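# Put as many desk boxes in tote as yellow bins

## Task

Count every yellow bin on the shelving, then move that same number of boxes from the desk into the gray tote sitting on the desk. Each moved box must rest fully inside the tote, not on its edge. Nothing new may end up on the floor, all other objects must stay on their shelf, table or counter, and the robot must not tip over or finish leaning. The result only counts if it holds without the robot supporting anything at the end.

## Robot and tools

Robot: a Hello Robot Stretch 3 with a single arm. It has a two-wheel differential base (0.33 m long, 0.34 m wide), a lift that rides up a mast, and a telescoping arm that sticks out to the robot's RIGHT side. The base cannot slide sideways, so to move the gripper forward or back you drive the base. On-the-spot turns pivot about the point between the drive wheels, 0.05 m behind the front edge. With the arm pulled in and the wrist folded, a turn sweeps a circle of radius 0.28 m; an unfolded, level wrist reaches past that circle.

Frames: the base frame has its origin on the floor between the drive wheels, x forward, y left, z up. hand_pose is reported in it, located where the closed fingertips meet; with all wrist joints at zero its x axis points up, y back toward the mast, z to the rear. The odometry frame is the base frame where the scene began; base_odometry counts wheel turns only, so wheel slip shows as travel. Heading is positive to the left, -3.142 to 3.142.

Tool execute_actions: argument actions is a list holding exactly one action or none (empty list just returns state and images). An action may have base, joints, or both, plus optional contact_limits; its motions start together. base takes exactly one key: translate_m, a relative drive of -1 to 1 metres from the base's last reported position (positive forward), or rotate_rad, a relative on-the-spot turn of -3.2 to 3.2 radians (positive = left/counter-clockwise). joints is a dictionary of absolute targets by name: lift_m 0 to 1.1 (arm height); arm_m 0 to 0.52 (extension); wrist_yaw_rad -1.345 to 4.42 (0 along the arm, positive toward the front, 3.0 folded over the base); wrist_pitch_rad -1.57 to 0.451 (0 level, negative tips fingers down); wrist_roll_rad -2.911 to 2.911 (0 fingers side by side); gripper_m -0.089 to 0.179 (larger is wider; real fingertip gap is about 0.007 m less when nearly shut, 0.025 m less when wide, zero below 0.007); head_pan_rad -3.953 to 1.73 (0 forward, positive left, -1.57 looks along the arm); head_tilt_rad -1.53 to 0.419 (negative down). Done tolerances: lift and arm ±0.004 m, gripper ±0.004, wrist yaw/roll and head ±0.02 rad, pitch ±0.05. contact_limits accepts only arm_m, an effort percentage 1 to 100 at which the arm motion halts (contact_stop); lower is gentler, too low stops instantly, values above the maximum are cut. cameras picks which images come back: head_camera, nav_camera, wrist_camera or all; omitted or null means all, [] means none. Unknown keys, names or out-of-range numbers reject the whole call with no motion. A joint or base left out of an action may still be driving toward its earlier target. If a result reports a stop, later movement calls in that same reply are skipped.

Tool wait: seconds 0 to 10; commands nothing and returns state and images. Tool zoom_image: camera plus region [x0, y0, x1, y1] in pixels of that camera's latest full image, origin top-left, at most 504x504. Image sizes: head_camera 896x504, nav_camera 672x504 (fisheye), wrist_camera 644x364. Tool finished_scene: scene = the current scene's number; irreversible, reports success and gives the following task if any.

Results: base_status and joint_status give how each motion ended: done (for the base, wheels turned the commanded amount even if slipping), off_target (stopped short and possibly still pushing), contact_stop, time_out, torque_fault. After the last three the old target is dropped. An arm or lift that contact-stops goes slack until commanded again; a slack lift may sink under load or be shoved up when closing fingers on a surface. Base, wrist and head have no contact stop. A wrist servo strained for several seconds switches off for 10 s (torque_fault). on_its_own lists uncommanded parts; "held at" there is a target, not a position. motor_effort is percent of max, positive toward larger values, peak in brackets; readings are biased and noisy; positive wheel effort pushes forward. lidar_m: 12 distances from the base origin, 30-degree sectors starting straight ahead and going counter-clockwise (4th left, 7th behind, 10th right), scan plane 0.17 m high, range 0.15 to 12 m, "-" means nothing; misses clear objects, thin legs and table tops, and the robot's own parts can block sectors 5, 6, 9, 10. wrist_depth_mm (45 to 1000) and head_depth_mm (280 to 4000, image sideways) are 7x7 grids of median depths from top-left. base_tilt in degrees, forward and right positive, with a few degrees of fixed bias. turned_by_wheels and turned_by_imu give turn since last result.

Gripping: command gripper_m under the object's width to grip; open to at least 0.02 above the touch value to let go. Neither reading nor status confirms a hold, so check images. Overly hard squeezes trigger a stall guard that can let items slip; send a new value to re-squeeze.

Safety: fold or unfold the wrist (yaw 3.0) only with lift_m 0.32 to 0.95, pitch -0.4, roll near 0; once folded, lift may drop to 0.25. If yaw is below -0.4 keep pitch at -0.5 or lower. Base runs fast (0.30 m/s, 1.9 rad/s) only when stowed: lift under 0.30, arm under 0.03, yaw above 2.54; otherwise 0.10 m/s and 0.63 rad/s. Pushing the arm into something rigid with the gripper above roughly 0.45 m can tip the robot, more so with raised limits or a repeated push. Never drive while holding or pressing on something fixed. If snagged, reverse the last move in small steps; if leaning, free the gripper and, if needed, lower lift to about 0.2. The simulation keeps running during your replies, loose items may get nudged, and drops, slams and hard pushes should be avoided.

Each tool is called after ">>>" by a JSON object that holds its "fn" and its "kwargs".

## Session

>>> {"fn": "execute_actions", "kwargs": {"actions": []}}

Scene clock: 0.00 s.
base_odometry: x=+0.000 y=+0.000 heading=+0.000 (m, m, rad; odometry frame)
turned_by_wheels: +0.000 (rad since the last result)
turned_by_imu: +0.000 (rad since the last result)
base_tilt: forward=-0.8 right=-0.5 (deg)
lidar_m: 0.66 0.69 0.97 1.92 2.01 1.35 1.04 1.33 2.41 2.21 0.90 0.67
head_depth_mm: 583 589 595 600 605 612 617 / 585 591 597 602 608 613 619 / 587 593 600 605 609 616 621 / 589 593 601 605 613 618 624 / 590 597 603 607 614 619 626 / 592 598 603 610 615 621 628 / 595 600 605 611 616 623 629
base_status: not commanded
joint_positions: lift_m=+0.502 arm_m=+0.002 wrist_yaw_rad=+2.919 wrist_pitch_rad=-0.437 wrist_roll_rad=+0.006 gripper_m=+0.037 head_pan_rad=+0.008 head_tilt_rad=-0.007
joint_status: not commanded
motor_effort: left_wheel=+0 right_wheel=+0 lift_m=+25 arm_m=+1 wrist_yaw_rad=+0 wrist_pitch_rad=+4 wrist_roll_rad=+0 gripper_m=-1 head_pan_rad=+1 head_tilt_rad=+0 (%)
hand_pose: x=+0.0279 y=+0.0698 z=+0.5103 quat_wxyz=(+0.230, +0.705, +0.075, +0.667) (m; base frame)
wrist_depth_mm: - - - - - 890 634 / - - - - - 905 644 / - - - - - 937 653 / - - - - - 935 665 / 852 856 892 855 892 850 669 / 728 732 - 729 - 731 678 / 628 630 629 625 617 633 638
pictures: head_camera (sideways: a quarter turn clockwise sets it upright), nav_camera (sideways: a quarter turn counterclockwise sets it upright), wrist_camera
Images, in order (width x height): head_camera 896x504, nav_camera 672x504, wrist_camera 644x364.

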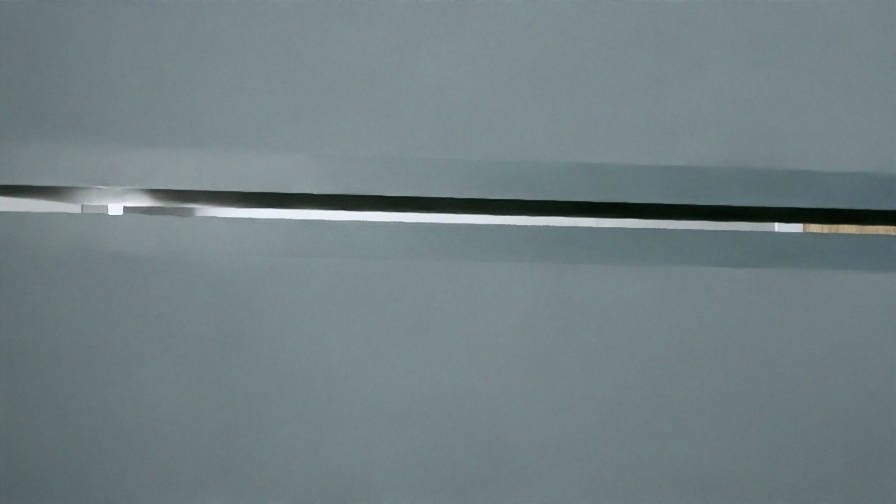

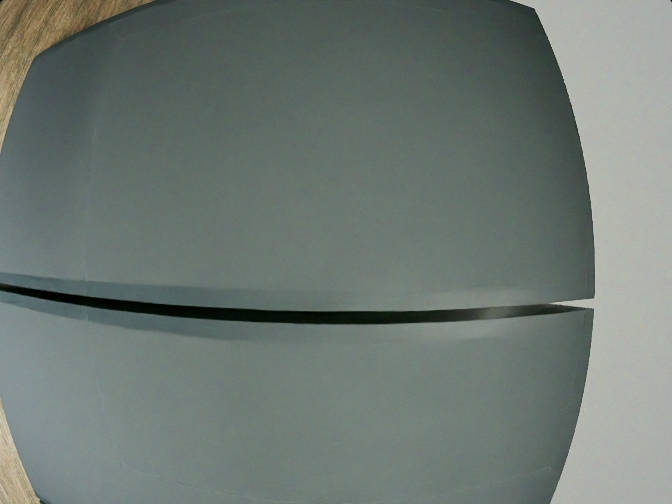

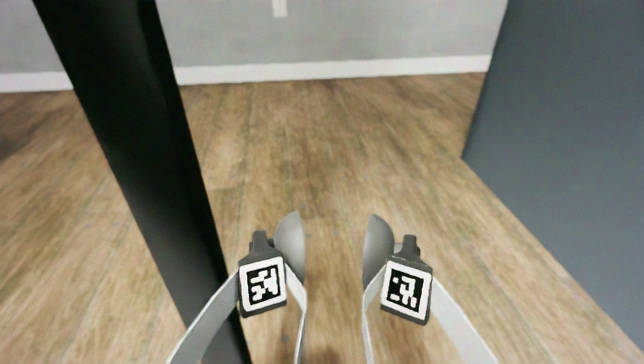

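>>> {"fn": "execute_actions", "kwargs": {"actions": [{"joints": {"wrist_yaw_rad": 3.0, "wrist_pitch_rad": -0.4, "lift_m": 0.27, "head_pan_rad": -1.65, "head_tilt_rad": -0.1}}], "cameras": ["head_camera", "nav_camera"]}}

Scene clock: 6.13 s.
base_odometry: x=+0.000 y=+0.000 heading=+0.000 (m, m, rad; odometry frame)
turned_by_wheels: +0.000 (rad since the last result)
turned_by_imu: +0.000 (rad since the last result)
base_tilt: forward=-0.9 right=-0.5 (deg)
lidar_m: 0.65 0.69 0.97 1.92 2.02 1.34 1.04 1.33 2.41 2.22 0.89 0.67
head_depth_mm: 2261 2657 2724 2734 2788 2400 1765 / 2268 2672 2768 2795 2824 2382 1737 / 2289 2646 2703 2772 2851 2394 1732 / 2293 2627 2690 2741 2831 2378 1735 / 2318 2595 2648 2770 2814 2360 1712 / 2322 2593 2647 2748 2799 2340 1717 / 2335 2181 2164 2185 2210 2110 1706
base_status: not commanded
joint_positions: lift_m=+0.271 arm_m=+0.002 wrist_yaw_rad=+2.998 wrist_pitch_rad=-0.420 wrist_roll_rad=+0.006 gripper_m=+0.037 head_pan_rad=-1.643 head_tilt_rad=-0.099
joint_status: all done
motor_effort: left_wheel=+0(0) right_wheel=+0(0) lift_m=+9(21) arm_m=+1(1) wrist_yaw_rad=+1(2) wrist_pitch_rad=+6(6) wrist_roll_rad=-1(1) gripper_m=+0(0) head_pan_rad=-3(39) head_tilt_rad=-1(10) (%)
hand_pose: x=+0.0107 y=+0.0750 z=+0.2829 quat_wxyz=(+0.197, +0.702, +0.097, +0.677) (m; base frame)
wrist_depth_mm: - - - - - - 704 / - - - - - - 712 / 894 878 893 883 894 882 710 / 681 689 684 686 683 687 653 / 558 558 - 560 579 555 553 / 472 483 - - - 469 472 / - - - - 404 405 405
pictures: head_camera (sideways: a quarter turn clockwise sets it upright), nav_camera (sideways: a quarter turn counterclockwise sets it upright)
Images, in order (width x height): head_camera 896x504, nav_camera 672x504.

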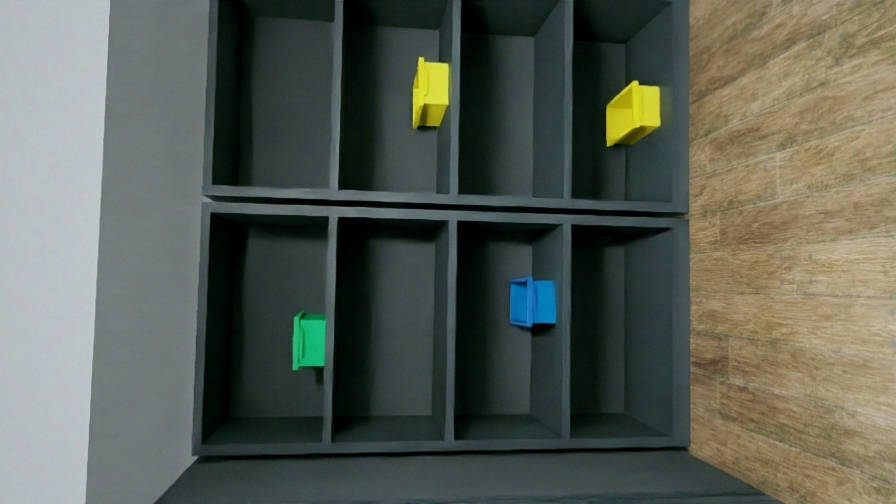

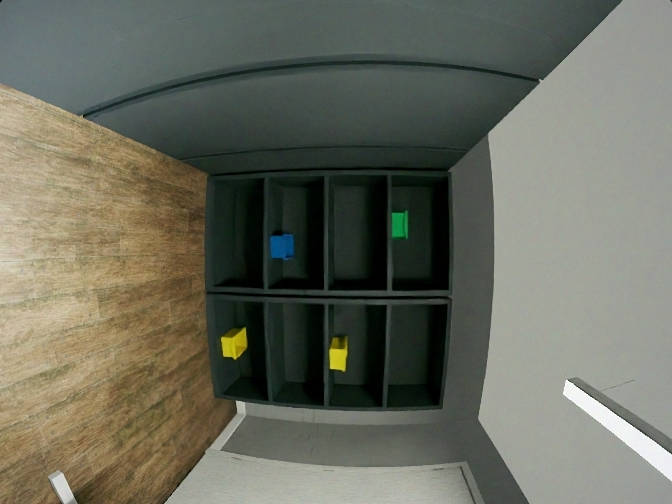

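>>> {"fn": "execute_actions", "kwargs": {"actions": [{"base": {"rotate_rad": 1.2}, "joints": {"head_pan_rad": -0.5, "head_tilt_rad": -0.5}}], "cameras": []}}

>>> {"fn": "execute_actions", "kwargs": {"actions": [{"base": {"translate_m": 1.0}}], "cameras": ["nav_camera"]}}

Scene clock: 24.43 s.
base_odometry: x=+0.000 y=+0.000 heading=+1.200 (m, m, rad; odometry frame)
turned_by_wheels: +1.200 (rad since the last result)
turned_by_imu: +1.208 (rad since the last result)
base_tilt: forward=-0.9 right=-0.5 (deg)
lidar_m: 1.93 1.93 2.00 1.04 1.04 1.34 2.38 1.52 0.80 0.66 0.66 0.73
head_depth_mm: 550 591 638 691 756 836 931 / 590 637 693 757 833 927 1055 / 637 692 757 834 933 1050 1174 / 694 759 835 932 1057 1217 1232 / 755 837 931 1059 1222 1396 1226 / 836 937 1076 2263 1797 1475 1224 / 1805 1929 2085 2261 1851 1472 1221
base_status: done
joint_positions: lift_m=+0.271 arm_m=+0.002 wrist_yaw_rad=+2.999 wrist_pitch_rad=-0.420 wrist_roll_rad=+0.006 gripper_m=+0.037 head_pan_rad=-0.507 head_tilt_rad=-0.494
joint_status: all done
motor_effort: left_wheel=-1(7) right_wheel=+1(6) lift_m=+9(9) arm_m=+1(1) wrist_yaw_rad=+0(1) wrist_pitch_rad=+6(7) wrist_roll_rad=-1(1) gripper_m=+1(1) head_pan_rad=+3(38) head_tilt_rad=-1(21) (%)
hand_pose: x=+0.0107 y=+0.0750 z=+0.2829 quat_wxyz=(+0.197, +0.702, +0.097, +0.677) (m; base frame)
wrist_depth_mm: - - - - - - - / - - - - - - - / 886 901 890 895 904 885 901 / 689 690 676 688 688 680 687 / 561 559 - 555 577 556 556 / 467 488 - - - 468 471 / - - - - 405 406 409
pictures: none
No camera images: the call's "cameras" was empty. Leave "cameras" out to get every camera's image.

Scene clock: 29.47 s.
base_odometry: x=+0.362 y=+0.932 heading=+1.200 (m, m, rad; odometry frame)
turned_by_wheels: +0.000 (rad since the last result)
turned_by_imu: +0.001 (rad since the last result)
base_tilt: forward=-0.9 right=-0.5 (deg)
lidar_m: 0.98 0.98 1.09 1.75 1.84 1.84 3.38 0.75 0.40 0.33 0.62 1.19
head_depth_mm: 1548 1668 1813 1953 1889 1511 1240 / 1560 1752 1938 2139 1898 1491 1238 / 1363 1533 1736 1999 1888 1498 1231 / 1215 1334 1485 1677 1794 1484 1230 / 1088 1191 1309 1451 1645 1472 1226 / 989 1069 1168 1280 1422 1467 1226 / 906 970 1053 1144 1259 1366 1223
base_status: done
joint_positions: lift_m=+0.271 arm_m=+0.002 wrist_yaw_rad=+2.999 wrist_pitch_rad=-0.420 wrist_roll_rad=+0.006 gripper_m=+0.037 head_pan_rad=-0.507 head_tilt_rad=-0.495
joint_status: not commanded
motor_effort: left_wheel=-1(7) right_wheel=+1(5) lift_m=+9(9) arm_m=+1(1) wrist_yaw_rad=+0(1) wrist_pitch_rad=+6(6) wrist_roll_rad=-1(1) gripper_m=+0(1) head_pan_rad=+5(3) head_tilt_rad=-2(3) (%)
hand_pose: x=+0.0106 y=+0.0751 z=+0.2830 quat_wxyz=(+0.197, +0.702, +0.097, +0.678) (m; base frame)
wrist_depth_mm: - - - - - - 789 / - - - - - - 816 / 896 899 884 901 904 891 800 / 678 687 682 684 683 688 693 / 559 559 - 556 575 558 561 / 470 488 - - - 472 471 / - - - - 405 408 404
pictures: nav_camera (sideways: a quarter turn counterclockwise sets it upright)
Images, in order (width x height): nav_camera 672x504.

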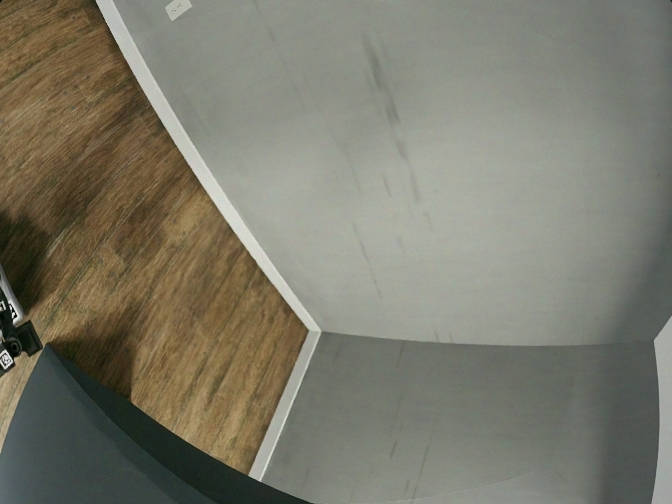

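>>> {"fn": "execute_actions", "kwargs": {"actions": [{"base": {"translate_m": 0.4}}], "cameras": []}}

>>> {"fn": "execute_actions", "kwargs": {"actions": [{"base": {"rotate_rad": -1.29}, "joints": {"head_pan_rad": -1.75, "head_tilt_rad": -0.15}}], "cameras": []}}

>>> {"fn": "execute_actions", "kwargs": {"actions": [{"base": {"translate_m": 1.0}}], "cameras": ["head_camera", "nav_camera"]}}

Scene clock: 37.70 s.
base_odometry: x=+0.508 y=+1.305 heading=+1.200 (m, m, rad; odometry frame)
turned_by_wheels: +0.000 (rad since the last result)
turned_by_imu: +0.001 (rad since the last result)
base_tilt: forward=-0.9 right=-0.5 (deg)
lidar_m: 0.60 0.60 0.67 1.07 1.77 1.95 3.74 0.46 0.47 0.75 1.39 0.73
head_depth_mm: 1103 1287 1554 1781 1853 1496 1240 / 939 1071 1247 1491 1742 1500 1241 / 822 918 1043 1211 1438 1478 1238 / 728 803 901 1013 1173 1367 1237 / 653 715 787 881 996 1134 1202 / 594 645 702 773 856 966 1097 / 544 586 632 685 757 843 942
base_status: done
joint_positions: lift_m=+0.271 arm_m=+0.002 wrist_yaw_rad=+2.999 wrist_pitch_rad=-0.420 wrist_roll_rad=+0.006 gripper_m=+0.037 head_pan_rad=-0.507 head_tilt_rad=-0.495
joint_status: not commanded
motor_effort: left_wheel=-1(7) right_wheel=+1(4) lift_m=+9(9) arm_m=+1(1) wrist_yaw_rad=+0(1) wrist_pitch_rad=+6(6) wrist_roll_rad=-1(0) gripper_m=+1(1) head_pan_rad=+4(3) head_tilt_rad=-1(3) (%)
hand_pose: x=+0.0106 y=+0.0751 z=+0.2830 quat_wxyz=(+0.197, +0.702, +0.097, +0.678) (m; base frame)
wrist_depth_mm: - - - - 842 616 493 / - - - - 886 644 506 / 898 903 900 888 839 664 523 / 689 689 693 689 689 650 532 / 558 560 - 552 571 554 529 / 470 484 - - - 470 471 / - - - - 408 405 406
pictures: none
No camera images: the call's "cameras" was empty. Leave "cameras" out to get every camera's image.

Scene clock: 39.73 s.
base_odometry: x=+0.508 y=+1.305 heading=-0.090 (m, m, rad; odometry frame)
turned_by_wheels: -1.290 (rad since the last result)
turned_by_imu: -1.297 (rad since the last result)
base_tilt: forward=-0.9 right=-0.5 (deg)
lidar_m: 1.66 0.90 0.63 0.60 0.62 0.81 2.02 1.77 2.20 0.91 0.47 0.57
head_depth_mm: 2624 3498 3470 3541 3320 2177 1630 / 2336 - - - 3269 2181 1609 / 2694 - - - 3241 2156 1614 / 2676 3851 3902 - 3202 2140 1610 / 2694 3784 3906 - 3118 2126 1611 / 2746 3689 3777 - 3137 2107 1614 / 2541 2088 1974 1891 1819 1750 1478
base_status: done
joint_positions: lift_m=+0.271 arm_m=+0.002 wrist_yaw_rad=+2.999 wrist_pitch_rad=-0.420 wrist_roll_rad=+0.006 gripper_m=+0.037 head_pan_rad=-1.743 head_tilt_rad=-0.161
joint_status: all done
motor_effort: left_wheel=+1(9) right_wheel=-2(5) lift_m=+9(9) arm_m=+1(1) wrist_yaw_rad=+0(0) wrist_pitch_rad=+7(6) wrist_roll_rad=-1(0) gripper_m=+0(0) head_pan_rad=-3(37) head_tilt_rad=+5(20) (%)
hand_pose: x=+0.0106 y=+0.0751 z=+0.2830 quat_wxyz=(+0.197, +0.702, +0.097, +0.678) (m; base frame)
wrist_depth_mm: 523 - 563 578 601 628 653 / 564 585 614 633 671 692 715 / 612 638 665 685 719 747 792 / 646 648 694 691 682 693 683 / 558 560 - 558 582 556 560 / 473 492 - - - 467 473 / - - - - 407 403 409
pictures: none
No camera images: the call's "cameras" was empty. Leave "cameras" out to get every camera's image.

Scene clock: 44.77 s.
base_odometry: x=+1.503 y=+1.215 heading=-0.090 (m, m, rad; odometry frame)
turned_by_wheels: +0.000 (rad since the last result)
turned_by_imu: +0.001 (rad since the last result)
base_tilt: forward=-0.9 right=-0.5 (deg)
lidar_m: 0.67 0.68 0.68 0.65 0.66 0.88 2.17 0.56 0.51 1.30 0.99 0.70
head_depth_mm: 1156 648 1299 1313 818 981 962 / 1177 1206 1279 1318 874 1287 921 / 1147 1186 1240 1289 1349 1286 1378 / 1697 2032 1709 1871 1678 1491 1503 / 2726 3130 3048 3119 2812 2125 1597 / 2697 3668 3797 - 3149 2124 1598 / 2728 3587 3686 3907 3139 2112 1596
base_status: done
joint_positions: lift_m=+0.271 arm_m=+0.002 wrist_yaw_rad=+2.999 wrist_pitch_rad=-0.420 wrist_roll_rad=+0.006 gripper_m=+0.037 head_pan_rad=-1.743 head_tilt_rad=-0.161
joint_status: not commanded
motor_effort: left_wheel=+2(9) right_wheel=-2(3) lift_m=+9(9) arm_m=+1(1) wrist_yaw_rad=+1(0) wrist_pitch_rad=+6(7) wrist_roll_rad=+0(0) gripper_m=+0(1) head_pan_rad=-3(3) head_tilt_rad=+3(3) (%)
hand_pose: x=+0.0106 y=+0.0751 z=+0.2830 quat_wxyz=(+0.197, +0.702, +0.097, +0.678) (m; base frame)
wrist_depth_mm: 559 - 601 625 646 674 652 / 612 623 655 675 708 732 658 / 663 678 718 731 766 791 675 / 675 689 682 685 685 693 641 / 558 561 - 561 582 560 556 / 473 486 - - - 471 475 / - - - - 405 406 409
pictures: head_camera (sideways: a quarter turn clockwise sets it upright), nav_camera (sideways: a quarter turn counterclockwise sets it upright)
Images, in order (width x height): head_camera 896x504, nav_camera 672x504.

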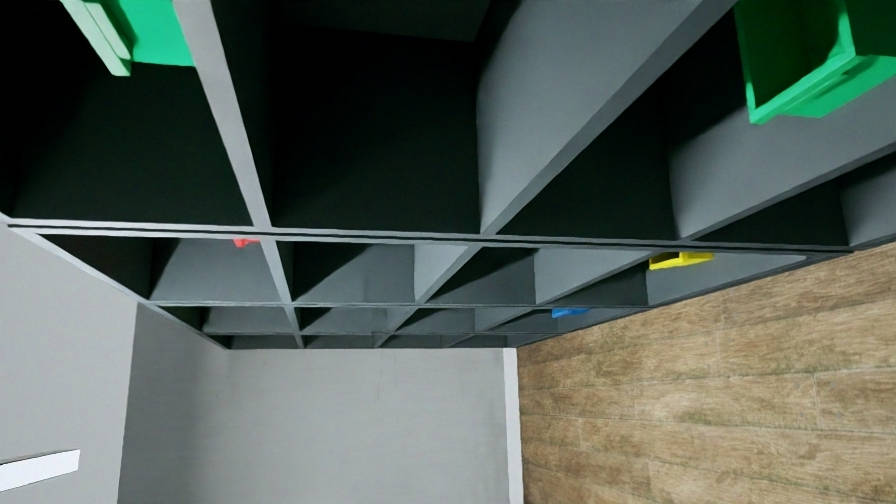

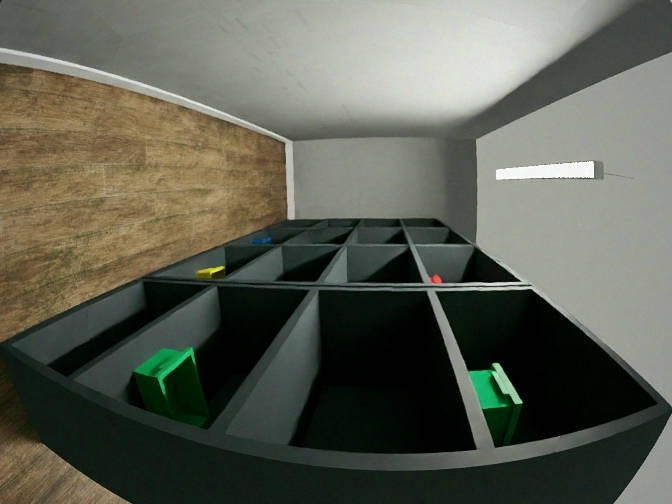

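>>> {"fn": "execute_actions", "kwargs": {"actions": [{"base": {"rotate_rad": -1.385}, "joints": {"head_pan_rad": -1.35, "head_tilt_rad": -0.25}}], "cameras": []}}

>>> {"fn": "execute_actions", "kwargs": {"actions": [{"base": {"translate_m": 1.0}}], "cameras": ["nav_camera"]}}

>>> {"fn": "execute_actions", "kwargs": {"actions": [{"base": {"translate_m": 1.0}, "joints": {"head_pan_rad": -0.95, "head_tilt_rad": -0.2}}], "cameras": ["head_camera", "nav_camera"]}}

Scene clock: 50.20 s.
base_odometry: x=+1.503 y=+1.215 heading=-1.475 (m, m, rad; odometry frame)
turned_by_wheels: -1.385 (rad since the last result)
turned_by_imu: -1.392 (rad since the last result)
base_tilt: forward=-0.9 right=-0.5 (deg)
lidar_m: 1.67 0.83 0.67 0.66 0.73 0.65 0.65 0.71 1.09 2.71 0.51 1.30
head_depth_mm: 2577 2681 2790 2944 2735 1935 1490 / 2633 2776 2910 3086 2722 1923 1489 / 2731 2889 2989 3103 2704 1905 1477 / 2836 2965 3148 3281 2649 1904 1468 / 707 744 785 830 880 940 1005 / 578 604 628 660 693 727 767 / 492 509 528 547 569 594 619
base_status: done
joint_positions: lift_m=+0.271 arm_m=+0.002 wrist_yaw_rad=+2.999 wrist_pitch_rad=-0.420 wrist_roll_rad=+0.006 gripper_m=+0.037 head_pan_rad=-1.357 head_tilt_rad=-0.247
joint_status: all done
motor_effort: left_wheel=+1(11) right_wheel=-1(6) lift_m=+9(9) arm_m=+1(1) wrist_yaw_rad=+1(1) wrist_pitch_rad=+6(6) wrist_roll_rad=-1(0) gripper_m=+0(1) head_pan_rad=+3(29) head_tilt_rad=-1(7) (%)
hand_pose: x=+0.0106 y=+0.0751 z=+0.2830 quat_wxyz=(+0.197, +0.702, +0.097, +0.678) (m; base frame)
wrist_depth_mm: 656 - 637 635 624 614 609 / 694 721 704 689 684 667 666 / 697 772 753 742 738 734 711 / 660 689 689 690 685 691 689 / 562 557 - 559 579 564 559 / 469 484 - - - 470 473 / - - - - 405 407 407
pictures: none
No camera images: the call's "cameras" was empty. Leave "cameras" out to get every camera's image.

Scene clock: 55.23 s.
base_odometry: x=+1.599 y=+0.219 heading=-1.475 (m, m, rad; odometry frame)
turned_by_wheels: +0.000 (rad since the last result)
turned_by_imu: +0.001 (rad since the last result)
base_tilt: forward=-0.8 right=-0.5 (deg)
lidar_m: 1.30 0.64 0.52 0.52 0.56 0.88 1.63 0.76 0.96 0.66 0.56 0.99
head_depth_mm: 392 792 838 885 672 518 887 / 443 822 869 910 668 542 883 / 451 820 899 942 664 1010 880 / 457 625 705 760 659 848 850 / 455 506 534 564 585 629 687 / 462 491 518 553 593 635 687 / 485 639 1077 990 689 1118 867
base_status: done
joint_positions: lift_m=+0.271 arm_m=+0.002 wrist_yaw_rad=+2.999 wrist_pitch_rad=-0.420 wrist_roll_rad=+0.006 gripper_m=+0.037 head_pan_rad=-1.357 head_tilt_rad=-0.247
joint_status: not commanded
motor_effort: left_wheel=+1(11) right_wheel=-2(4) lift_m=+9(9) arm_m=+0(0) wrist_yaw_rad=+1(1) wrist_pitch_rad=+6(6) wrist_roll_rad=+0(1) gripper_m=+1(0) head_pan_rad=+3(3) head_tilt_rad=+0(1) (%)
hand_pose: x=+0.0106 y=+0.0751 z=+0.2830 quat_wxyz=(+0.197, +0.702, +0.097, +0.678) (m; base frame)
wrist_depth_mm: 524 - 500 501 496 484 477 / 572 564 552 542 537 527 524 / 629 623 612 603 594 580 575 / 654 660 641 642 634 633 622 / 558 561 - 556 580 553 557 / 472 482 - - - 471 470 / - - - - 405 403 408
pictures: nav_camera (sideways: a quarter turn counterclockwise sets it upright)
Images, in order (width x height): nav_camera 672x504.

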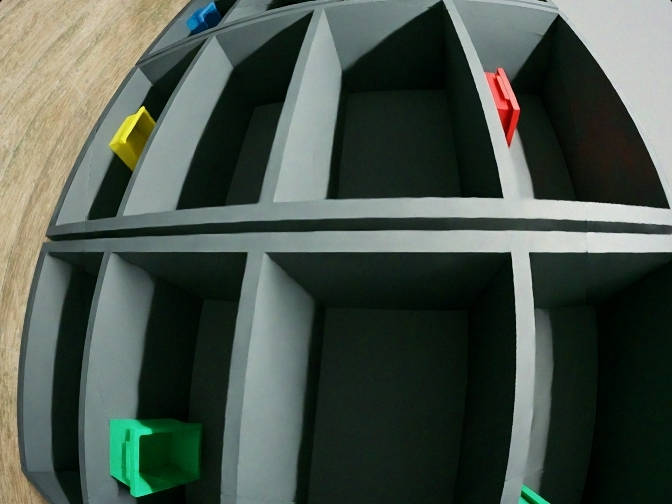

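Scene clock: 60.27 s.
base_odometry: x=+1.695 y=-0.776 heading=-1.475 (m, m, rad; odometry frame)
turned_by_wheels: +0.000 (rad since the last result)
turned_by_imu: +0.001 (rad since the last result)
base_tilt: forward=-0.8 right=-0.5 (deg)
lidar_m: 0.92 0.46 0.37 0.37 0.40 0.62 1.69 0.90 0.74 0.68 0.71 1.32
head_depth_mm: 1000 602 620 651 674 702 730 / 1085 983 1170 1179 830 1148 856 / 1180 1014 1278 1277 1346 1195 977 / 1280 972 1414 1287 1513 1191 1294 / 1285 1040 1414 1274 1517 1235 1377 / 1172 1209 1278 1299 1420 1432 1427 / 1097 1149 1219 1292 1401 1696 1487
base_status: done
joint_positions: lift_m=+0.271 arm_m=+0.002 wrist_yaw_rad=+2.999 wrist_pitch_rad=-0.420 wrist_roll_rad=+0.006 gripper_m=+0.037 head_pan_rad=-0.957 head_tilt_rad=-0.211
joint_status: all done
motor_effort: left_wheel=+1(10) right_wheel=-2(5) lift_m=+9(9) arm_m=+1(0) wrist_yaw_rad=+0(0) wrist_pitch_rad=+6(6) wrist_roll_rad=-1(0) gripper_m=+0(0) head_pan_rad=+3(27) head_tilt_rad=+3(8) (%)
hand_pose: x=+0.0106 y=+0.0751 z=+0.2830 quat_wxyz=(+0.197, +0.702, +0.097, +0.678) (m; base frame)
wrist_depth_mm: 379 - 369 366 360 356 351 / 417 417 403 400 395 389 382 / 460 457 443 442 430 424 421 / 513 511 498 488 479 474 463 / 540 538 - 517 510 510 500 / 467 487 - - - 473 472 / - - - - 408 406 405
pictures: head_camera (sideways: a quarter turn clockwise sets it upright), nav_camera (sideways: a quarter turn counterclockwise sets it upright)
Images, in order (width x height): head_camera 896x504, nav_camera 672x504.

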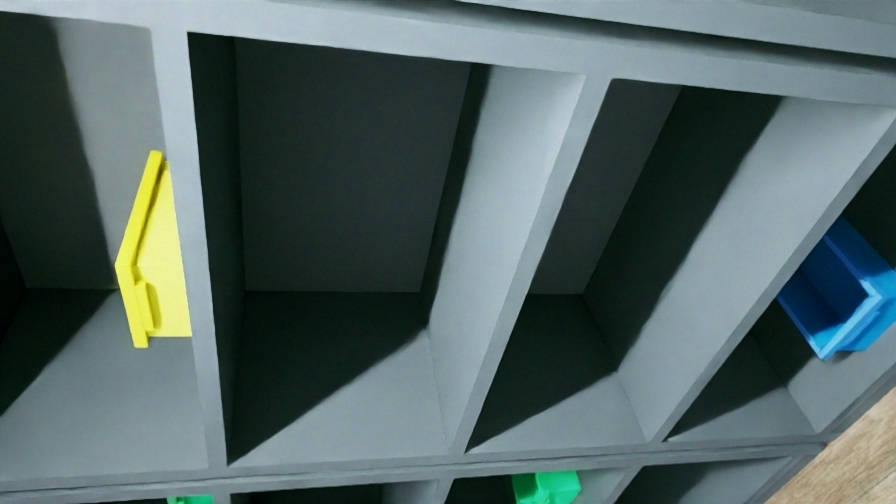

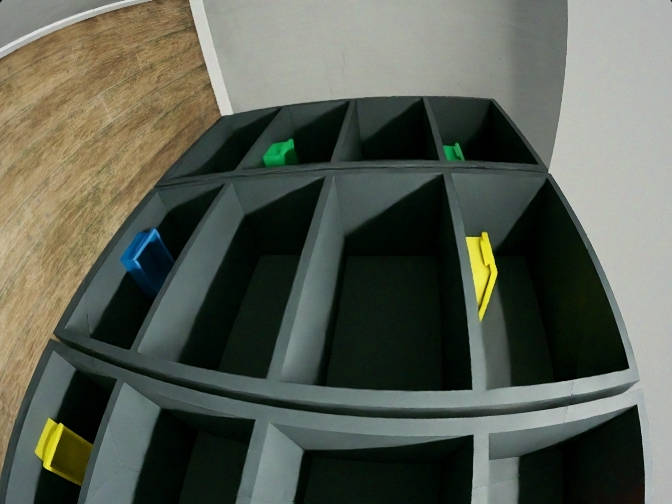

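>>> {"fn": "execute_actions", "kwargs": {"actions": [{"joints": {"head_pan_rad": -0.6, "head_tilt_rad": -0.2}}], "cameras": ["head_camera"]}}

Scene clock: 65.93 s.
base_odometry: x=+1.695 y=-0.776 heading=-1.475 (m, m, rad; odometry frame)
turned_by_wheels: +0.000 (rad since the last result)
turned_by_imu: +0.000 (rad since the last result)
base_tilt: forward=-0.9 right=-0.5 (deg)
lidar_m: 0.92 0.46 0.37 0.37 0.40 0.62 1.69 0.90 0.74 0.68 0.71 1.32
head_depth_mm: 1276 937 1378 1333 1404 1203 952 / 1223 1258 1373 1322 1532 1207 1361 / 1154 1206 1289 1325 1450 1382 1443 / 1347 1491 2157 1383 1447 1536 1491 / 1895 2005 2098 2199 2288 1962 1518 / 1864 1950 2029 2141 2251 1964 1520 / 1772 1867 1945 2037 2142 1969 1511
base_status: not commanded
joint_positions: lift_m=+0.271 arm_m=+0.002 wrist_yaw_rad=+2.999 wrist_pitch_rad=-0.420 wrist_roll_rad=+0.006 gripper_m=+0.037 head_pan_rad=-0.607 head_tilt_rad=-0.211
joint_status: all done
motor_effort: left_wheel=+1(1) right_wheel=-2(2) lift_m=+9(9) arm_m=+0(1) wrist_yaw_rad=+0(0) wrist_pitch_rad=+6(6) wrist_roll_rad=+0(1) gripper_m=+0(0) head_pan_rad=+3(26) head_tilt_rad=+3(4) (%)
hand_pose: x=+0.0106 y=+0.0751 z=+0.2830 quat_wxyz=(+0.197, +0.702, +0.097, +0.678) (m; base frame)
wrist_depth_mm: 379 - 369 366 359 355 352 / 419 415 404 400 394 387 381 / 464 460 448 440 432 423 418 / 511 508 496 487 477 472 463 / 542 538 - 518 513 509 497 / 468 485 - - - 467 469 / - - - - 407 408 404
pictures: head_camera (sideways: a quarter turn clockwise sets it upright)
Images, in order (width x height): head_camera 896x504.

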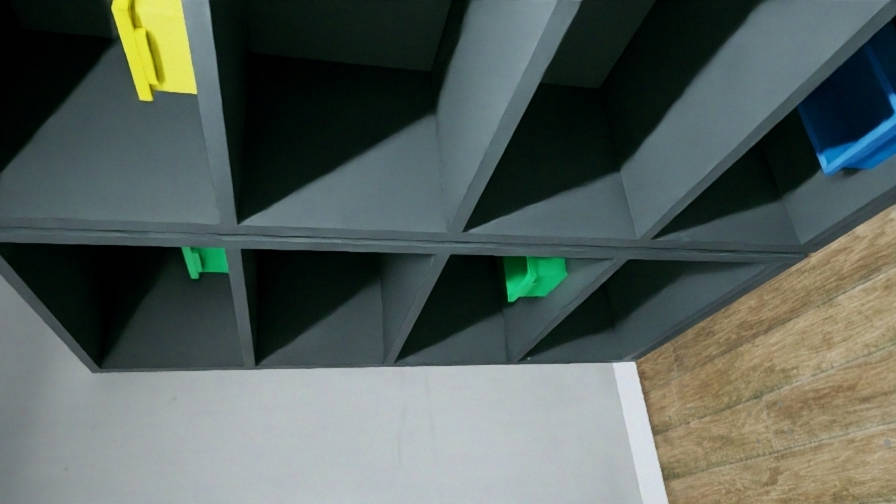

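>>> {"fn": "execute_actions", "kwargs": {"actions": [{"base": {"translate_m": -1.0}, "joints": {"head_pan_rad": -2.0, "head_tilt_rad": -0.25}}], "cameras": ["nav_camera"]}}

>>> {"fn": "execute_actions", "kwargs": {"actions": [{"base": {"translate_m": -1.0}}], "cameras": []}}

>>> {"fn": "execute_actions", "kwargs": {"actions": [{"base": {"rotate_rad": -1.62}, "joints": {"head_pan_rad": 0.4, "head_tilt_rad": -0.4}}], "cameras": []}}

>>> {"fn": "execute_actions", "kwargs": {"actions": [{"base": {"translate_m": 1.0}}], "cameras": ["head_camera", "nav_camera"]}}

Scene clock: 85.77 s.
base_odometry: x=+1.599 y=+0.219 heading=-1.475 (m, m, rad; odometry frame)
turned_by_wheels: +0.000 (rad since the last result)
turned_by_imu: +0.000 (rad since the last result)
base_tilt: forward=-0.9 right=-0.5 (deg)
lidar_m: 1.29 0.64 0.52 0.52 0.56 0.87 1.64 0.76 0.96 0.66 0.56 0.99
head_depth_mm: 502 825 894 900 672 947 885 / 487 850 998 1027 668 1091 857 / 453 871 954 1005 663 1021 791 / 455 872 925 967 659 1002 814 / 413 844 896 934 655 987 873 / 417 820 866 913 650 999 870 / 384 793 840 880 646 524 867
base_status: done
joint_positions: lift_m=+0.271 arm_m=+0.002 wrist_yaw_rad=+2.999 wrist_pitch_rad=-0.420 wrist_roll_rad=+0.006 gripper_m=+0.037 head_pan_rad=-1.993 head_tilt_rad=-0.247
joint_status: all done
motor_effort: left_wheel=+2(8) right_wheel=-1(5) lift_m=+9(9) arm_m=+1(0) wrist_yaw_rad=+1(0) wrist_pitch_rad=+6(6) wrist_roll_rad=-1(0) gripper_m=+0(0) head_pan_rad=-3(37) head_tilt_rad=-2(7) (%)
hand_pose: x=+0.0106 y=+0.0751 z=+0.2830 quat_wxyz=(+0.197, +0.702, +0.097, +0.678) (m; base frame)
wrist_depth_mm: 519 - 507 497 494 487 478 / 575 575 549 543 532 530 520 / 630 624 611 604 590 581 572 / 662 653 643 640 625 631 622 / 555 557 - 557 580 563 559 / 466 488 - - - 467 472 / - - - - 407 408 408
pictures: nav_camera (sideways: a quarter turn counterclockwise sets it upright)
Images, in order (width x height): nav_camera 672x504.

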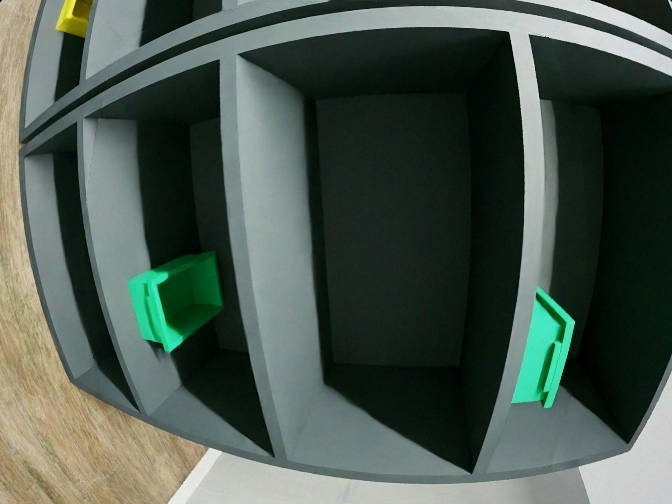

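Scene clock: 90.70 s.
base_odometry: x=+1.503 y=+1.215 heading=-1.475 (m, m, rad; odometry frame)
turned_by_wheels: +0.000 (rad since the last result)
turned_by_imu: +0.000 (rad since the last result)
base_tilt: forward=-0.9 right=-0.5 (deg)
lidar_m: 1.67 0.83 0.67 0.67 0.73 0.65 0.65 0.71 1.10 2.72 0.51 1.30
head_depth_mm: 977 993 1006 1028 1048 1068 1092 / 1179 1201 1225 1249 1285 1315 1339 / 1482 1524 1562 1608 1654 1692 1476 / 1978 2058 2135 2245 2272 1902 1472 / 2685 2820 2973 3162 2674 1891 1477 / 2638 2772 2892 3032 2615 1892 1464 / 2521 2683 2827 2996 2634 1872 1459
base_status: done
joint_positions: lift_m=+0.271 arm_m=+0.002 wrist_yaw_rad=+2.999 wrist_pitch_rad=-0.420 wrist_roll_rad=+0.006 gripper_m=+0.037 head_pan_rad=-1.993 head_tilt_rad=-0.247
joint_status: not commanded
motor_effort: left_wheel=+2(7) right_wheel=-1(5) lift_m=+9(9) arm_m=+0(1) wrist_yaw_rad=+0(0) wrist_pitch_rad=+6(6) wrist_roll_rad=+0(1) gripper_m=+1(1) head_pan_rad=-2(3) head_tilt_rad=-1(0) (%)
hand_pose: x=+0.0106 y=+0.0751 z=+0.2830 quat_wxyz=(+0.197, +0.702, +0.097, +0.678) (m; base frame)
wrist_depth_mm: 654 - 642 628 619 616 609 / 691 716 692 689 675 678 661 / 705 779 752 747 741 725 705 / 661 679 684 688 681 692 690 / 559 561 - 555 576 558 558 / 469 487 - - - 469 468 / - - - - 406 404 408
pictures: none
No camera images: the call's "cameras" was empty. Leave "cameras" out to get every camera's image.

Scene clock: 92.93 s.
base_odometry: x=+1.503 y=+1.215 heading=-3.095 (m, m, rad; odometry frame)
turned_by_wheels: -1.620 (rad since the last result)
turned_by_imu: -1.628 (rad since the last result)
base_tilt: forward=-0.9 right=-0.4 (deg)
lidar_m: 2.72 0.51 1.29 1.84 0.86 0.67 0.67 0.72 0.66 0.65 0.70 1.04
head_depth_mm: 2524 2692 2897 2995 2149 1639 1325 / 2638 2834 2935 2951 2143 1631 1317 / 2761 2998 3127 3031 2118 1620 1322 / 636 696 762 846 949 1084 1214 / 536 576 622 678 744 826 928 / 464 494 527 568 614 666 727 / 408 432 457 490 540 620 768
base_status: done
joint_positions: lift_m=+0.271 arm_m=+0.002 wrist_yaw_rad=+2.999 wrist_pitch_rad=-0.420 wrist_roll_rad=+0.006 gripper_m=+0.037 head_pan_rad=+0.393 head_tilt_rad=-0.396
joint_status: all done
motor_effort: left_wheel=+2(11) right_wheel=-2(6) lift_m=+9(9) arm_m=+0(0) wrist_yaw_rad=+1(0) wrist_pitch_rad=+6(6) wrist_roll_rad=-1(1) gripper_m=-1(1) head_pan_rad=+3(39) head_tilt_rad=-3(11) (%)
hand_pose: x=+0.0106 y=+0.0751 z=+0.2830 quat_wxyz=(+0.197, +0.702, +0.097, +0.678) (m; base frame)
wrist_depth_mm: 762 - - - - - 922 / 758 947 - - - - 418 / 742 886 903 904 884 723 449 / 673 695 687 691 687 618 493 / 553 563 - 558 576 542 538 / 470 486 - - - 468 469 / - - - - 407 406 406
pictures: none
No camera images: the call's "cameras" was empty. Leave "cameras" out to get every camera's image.

Scene clock: 97.97 s.
base_odometry: x=+0.504 y=+1.168 heading=-3.095 (m, m, rad; odometry frame)
turned_by_wheels: +0.000 (rad since the last result)
turned_by_imu: +0.001 (rad since the last result)
base_tilt: forward=-0.9 right=-0.5 (deg)
lidar_m: 1.73 2.06 3.37 0.52 0.36 0.42 1.66 0.97 0.77 0.76 0.82 1.22
head_depth_mm: 1702 1824 1963 2096 2159 1632 1325 / 1802 1924 2047 2209 2126 1630 1316 / 1885 2020 2118 1824 1977 1616 1316 / 1978 2132 2229 2470 2099 1610 1311 / 2096 2274 2344 2543 2095 1619 1302 / 2213 2421 2010 2790 2101 1597 1298 / 2380 2590 2726 2806 2084 1586 1293
base_status: done
joint_positions: lift_m=+0.271 arm_m=+0.002 wrist_yaw_rad=+2.999 wrist_pitch_rad=-0.420 wrist_roll_rad=+0.006 gripper_m=+0.037 head_pan_rad=+0.393 head_tilt_rad=-0.396
joint_status: not commanded
motor_effort: left_wheel=+1(9) right_wheel=-2(5) lift_m=+9(9) arm_m=+0(0) wrist_yaw_rad=+1(1) wrist_pitch_rad=+6(6) wrist_roll_rad=+0(1) gripper_m=+0(0) head_pan_rad=+4(4) head_tilt_rad=-2(2) (%)
hand_pose: x=+0.0106 y=+0.0751 z=+0.2830 quat_wxyz=(+0.197, +0.702, +0.097, +0.678) (m; base frame)
wrist_depth_mm: 276 - 691 - - - - / 302 304 693 - - - - / 334 331 793 888 892 896 895 / 372 371 688 684 691 686 682 / 423 419 - 558 581 560 559 / 457 465 - - - 470 466 / - - - - 405 406 406
pictures: head_camera (sideways: a quarter turn clockwise sets it upright), nav_camera (sideways: a quarter turn counterclockwise sets it upright)
Images, in order (width x height): head_camera 896x504, nav_camera 672x504.

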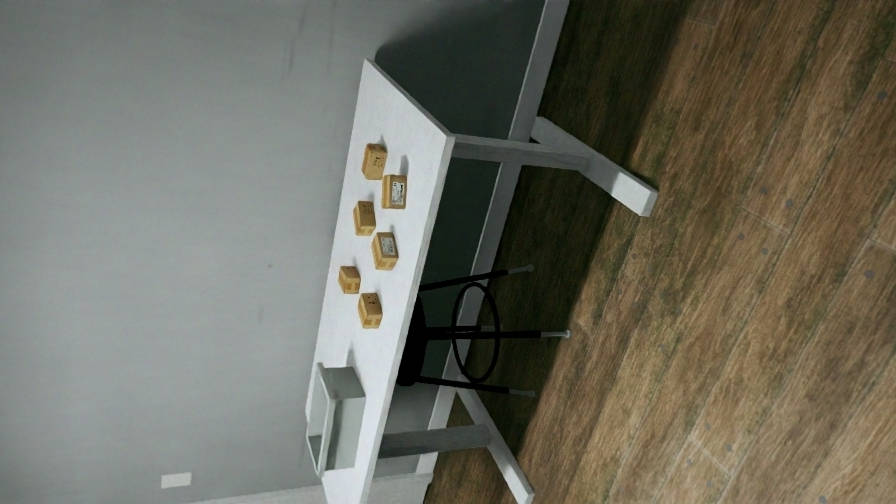

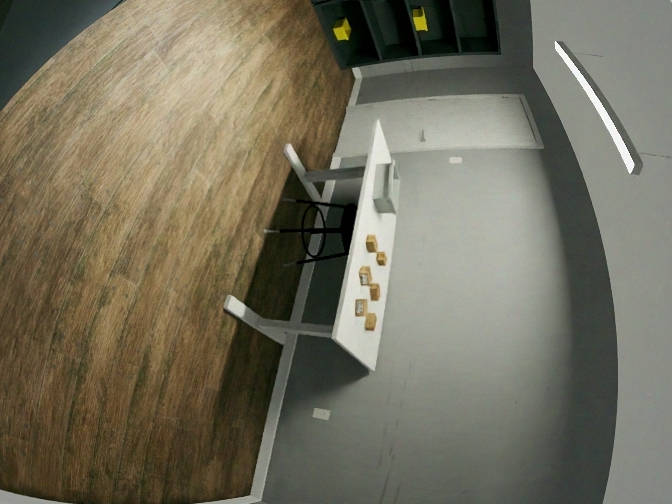

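>>> {"fn": "execute_actions", "kwargs": {"actions": [{"base": {"rotate_rad": 0.74}, "joints": {"head_pan_rad": -0.5, "head_tilt_rad": -0.6}}], "cameras": []}}

>>> {"fn": "execute_actions", "kwargs": {"actions": [{"base": {"translate_m": 1.0}}], "cameras": ["head_camera", "nav_camera"]}}

Scene clock: 156.30 s.
base_odometry: x=+0.504 y=+1.168 heading=-2.355 (m, m, rad; odometry frame)
turned_by_wheels: +0.740 (rad since the last result)
turned_by_imu: +0.746 (rad since the last result)
base_tilt: forward=-0.9 right=-0.5 (deg)
lidar_m: 2.28 3.62 0.34 0.33 0.60 1.38 0.85 0.76 0.76 0.92 1.72 1.72
head_depth_mm: 1681 1830 2050 2195 1717 1398 1182 / 1717 1904 2114 2183 1709 1394 1180 / 1783 1905 2238 2184 1690 1400 1174 / 1845 2008 1812 2059 1688 1380 1177 / 1923 2035 2410 2135 1682 1386 1169 / 1997 2136 2279 2156 1672 1379 1174 / 2054 2136 2521 2137 1666 1369 1167
base_status: done
joint_positions: lift_m=+0.271 arm_m=+0.002 wrist_yaw_rad=+2.999 wrist_pitch_rad=-0.420 wrist_roll_rad=+0.006 gripper_m=+0.037 head_pan_rad=-0.493 head_tilt_rad=-0.593
joint_status: all done
motor_effort: left_wheel=-2(9) right_wheel=+1(5) lift_m=+9(10) arm_m=+0(0) wrist_yaw_rad=+1(0) wrist_pitch_rad=+6(6) wrist_roll_rad=-1(0) gripper_m=+1(0) head_pan_rad=-2(37) head_tilt_rad=-3(15) (%)
hand_pose: x=+0.0106 y=+0.0751 z=+0.2830 quat_wxyz=(+0.197, +0.702, +0.097, +0.678) (m; base frame)
wrist_depth_mm: - - 461 365 392 638 - / - - 506 396 446 775 - / 895 889 557 435 515 843 891 / 688 692 637 483 607 690 682 / 557 557 - 521 557 555 557 / 471 487 - - - 471 467 / - - - - 407 404 408
pictures: none
No camera images: the call's "cameras" was empty. Leave "cameras" out to get every camera's image.

Scene clock: 161.33 s.
base_odometry: x=-0.202 y=+0.460 heading=-2.355 (m, m, rad; odometry frame)
turned_by_wheels: +0.000 (rad since the last result)
turned_by_imu: +0.001 (rad since the last result)
base_tilt: forward=-0.9 right=-0.5 (deg)
lidar_m: 1.11 2.78 1.54 0.95 0.85 0.85 1.69 1.51 1.51 1.62 1.02 0.90
head_depth_mm: 1136 1252 1332 982 842 1361 1183 / 1178 1294 1363 933 1558 1390 1183 / 1213 1359 1364 964 1593 1392 1177 / 1255 1409 1347 952 1594 1392 1173 / 1306 1468 1330 999 1683 1382 1168 / 1357 1522 1125 1012 1617 1375 1170 / 1403 1591 1146 1036 1668 1368 1161
base_status: done
joint_positions: lift_m=+0.271 arm_m=+0.002 wrist_yaw_rad=+2.999 wrist_pitch_rad=-0.420 wrist_roll_rad=+0.006 gripper_m=+0.037 head_pan_rad=-0.493 head_tilt_rad=-0.593
joint_status: not commanded
motor_effort: left_wheel=-2(6) right_wheel=+0(6) lift_m=+9(9) arm_m=+0(0) wrist_yaw_rad=+1(0) wrist_pitch_rad=+6(6) wrist_roll_rad=-1(0) gripper_m=+1(1) head_pan_rad=-4(4) head_tilt_rad=-2(2) (%)
hand_pose: x=+0.0106 y=+0.0751 z=+0.2830 quat_wxyz=(+0.197, +0.702, +0.097, +0.678) (m; base frame)
wrist_depth_mm: 633 - 914 - - - - / 654 729 - - - - - / 684 777 899 900 898 894 888 / 688 687 677 678 687 689 682 / 553 558 - 554 582 567 557 / 470 484 - - - 468 472 / - - - - 406 405 405
pictures: head_camera (sideways: a quarter turn clockwise sets it upright), nav_camera (sideways: a quarter turn counterclockwise sets it upright)
Images, in order (width x height): head_camera 896x504, nav_camera 672x504.

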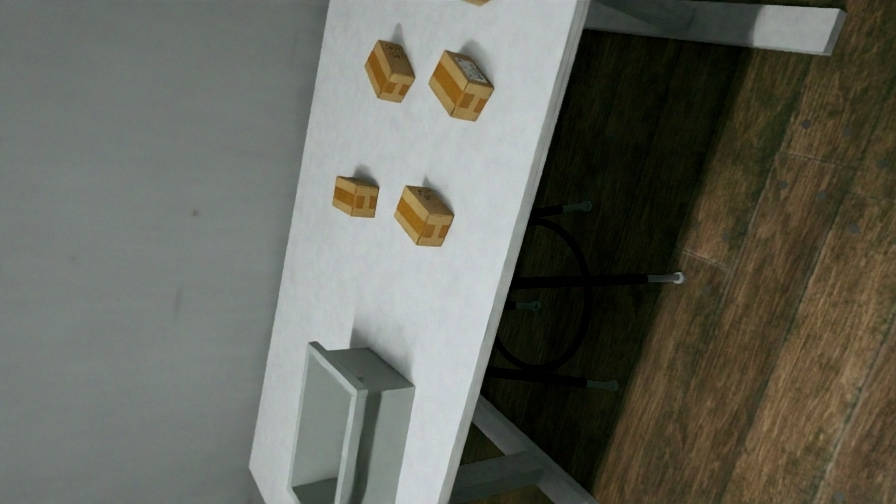

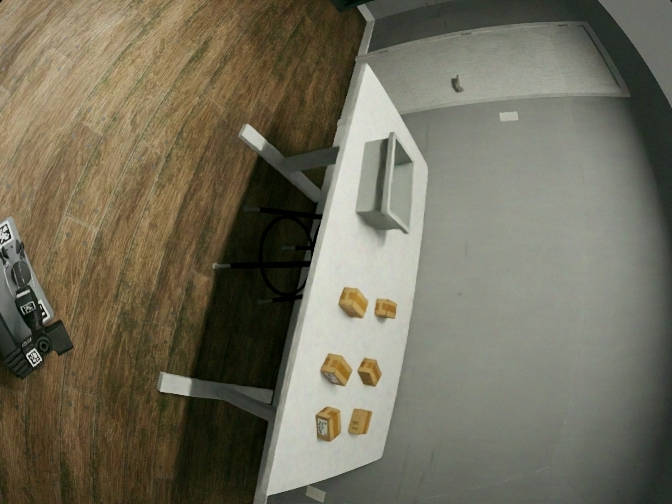

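>>> {"fn": "execute_actions", "kwargs": {"actions": [{"base": {"translate_m": 0.5}, "joints": {"lift_m": 0.94, "head_pan_rad": -1.2, "head_tilt_rad": -0.85, "gripper_m": 0.1}}], "cameras": ["head_camera", "nav_camera"]}}

Scene clock: 182.77 s.
base_odometry: x=-0.555 y=+0.106 heading=-2.355 (m, m, rad; odometry frame)
turned_by_wheels: +0.000 (rad since the last result)
turned_by_imu: +0.001 (rad since the last result)
base_tilt: forward=-0.9 right=-0.5 (deg)
lidar_m: 0.91 2.50 2.14 1.32 1.18 1.18 1.42 1.88 1.90 0.89 0.51 0.63
head_depth_mm: 1148 1251 894 739 - - 1100 / 1093 1127 890 733 - - - / 1061 1118 854 749 - 1240 - / 1019 1106 882 707 663 1233 1106 / 980 1063 849 707 647 1221 1084 / 947 1046 844 722 628 1224 1087 / 919 1018 862 718 613 1224 1085
base_status: done
joint_positions: lift_m=+0.939 arm_m=+0.002 wrist_yaw_rad=+2.999 wrist_pitch_rad=-0.420 wrist_roll_rad=+0.006 gripper_m=+0.100 head_pan_rad=-1.193 head_tilt_rad=-0.839
joint_status: all done
motor_effort: left_wheel=-2(9) right_wheel=+1(7) lift_m=+38(39) arm_m=+0(0) wrist_yaw_rad=+0(1) wrist_pitch_rad=+6(6) wrist_roll_rad=-1(1) gripper_m=+1(81) head_pan_rad=-2(37) head_tilt_rad=-5(19) (%)
hand_pose: x=+0.0105 y=+0.0751 z=+0.9515 quat_wxyz=(+0.197, +0.702, +0.097, +0.678) (m; base frame)
wrist_depth_mm: 858 - - - - - - / 895 - - - - - - / 938 - - - - - - / - - - - - - - / - - - - - - - / - - - - - - - / - - - - - - -
pictures: head_camera (sideways: a quarter turn clockwise sets it upright), nav_camera (sideways: a quarter turn counterclockwise sets it upright)
Images, in order (width x height): head_camera 896x504, nav_camera 672x504.

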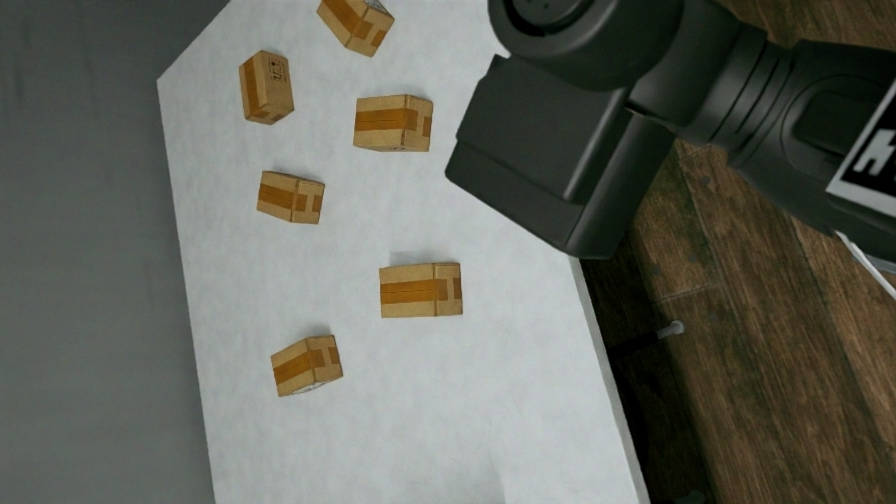

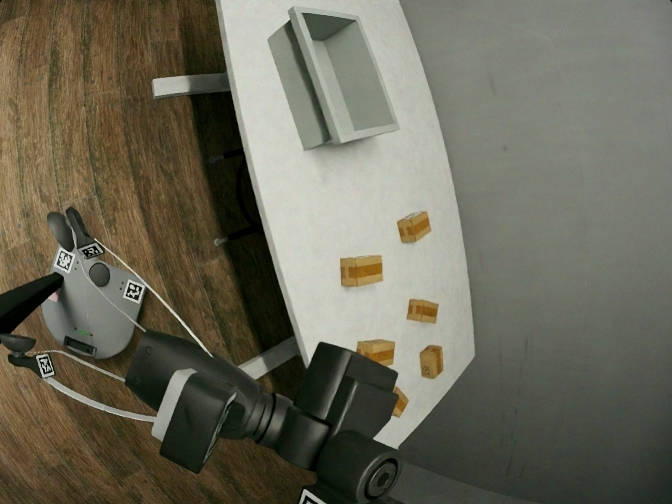

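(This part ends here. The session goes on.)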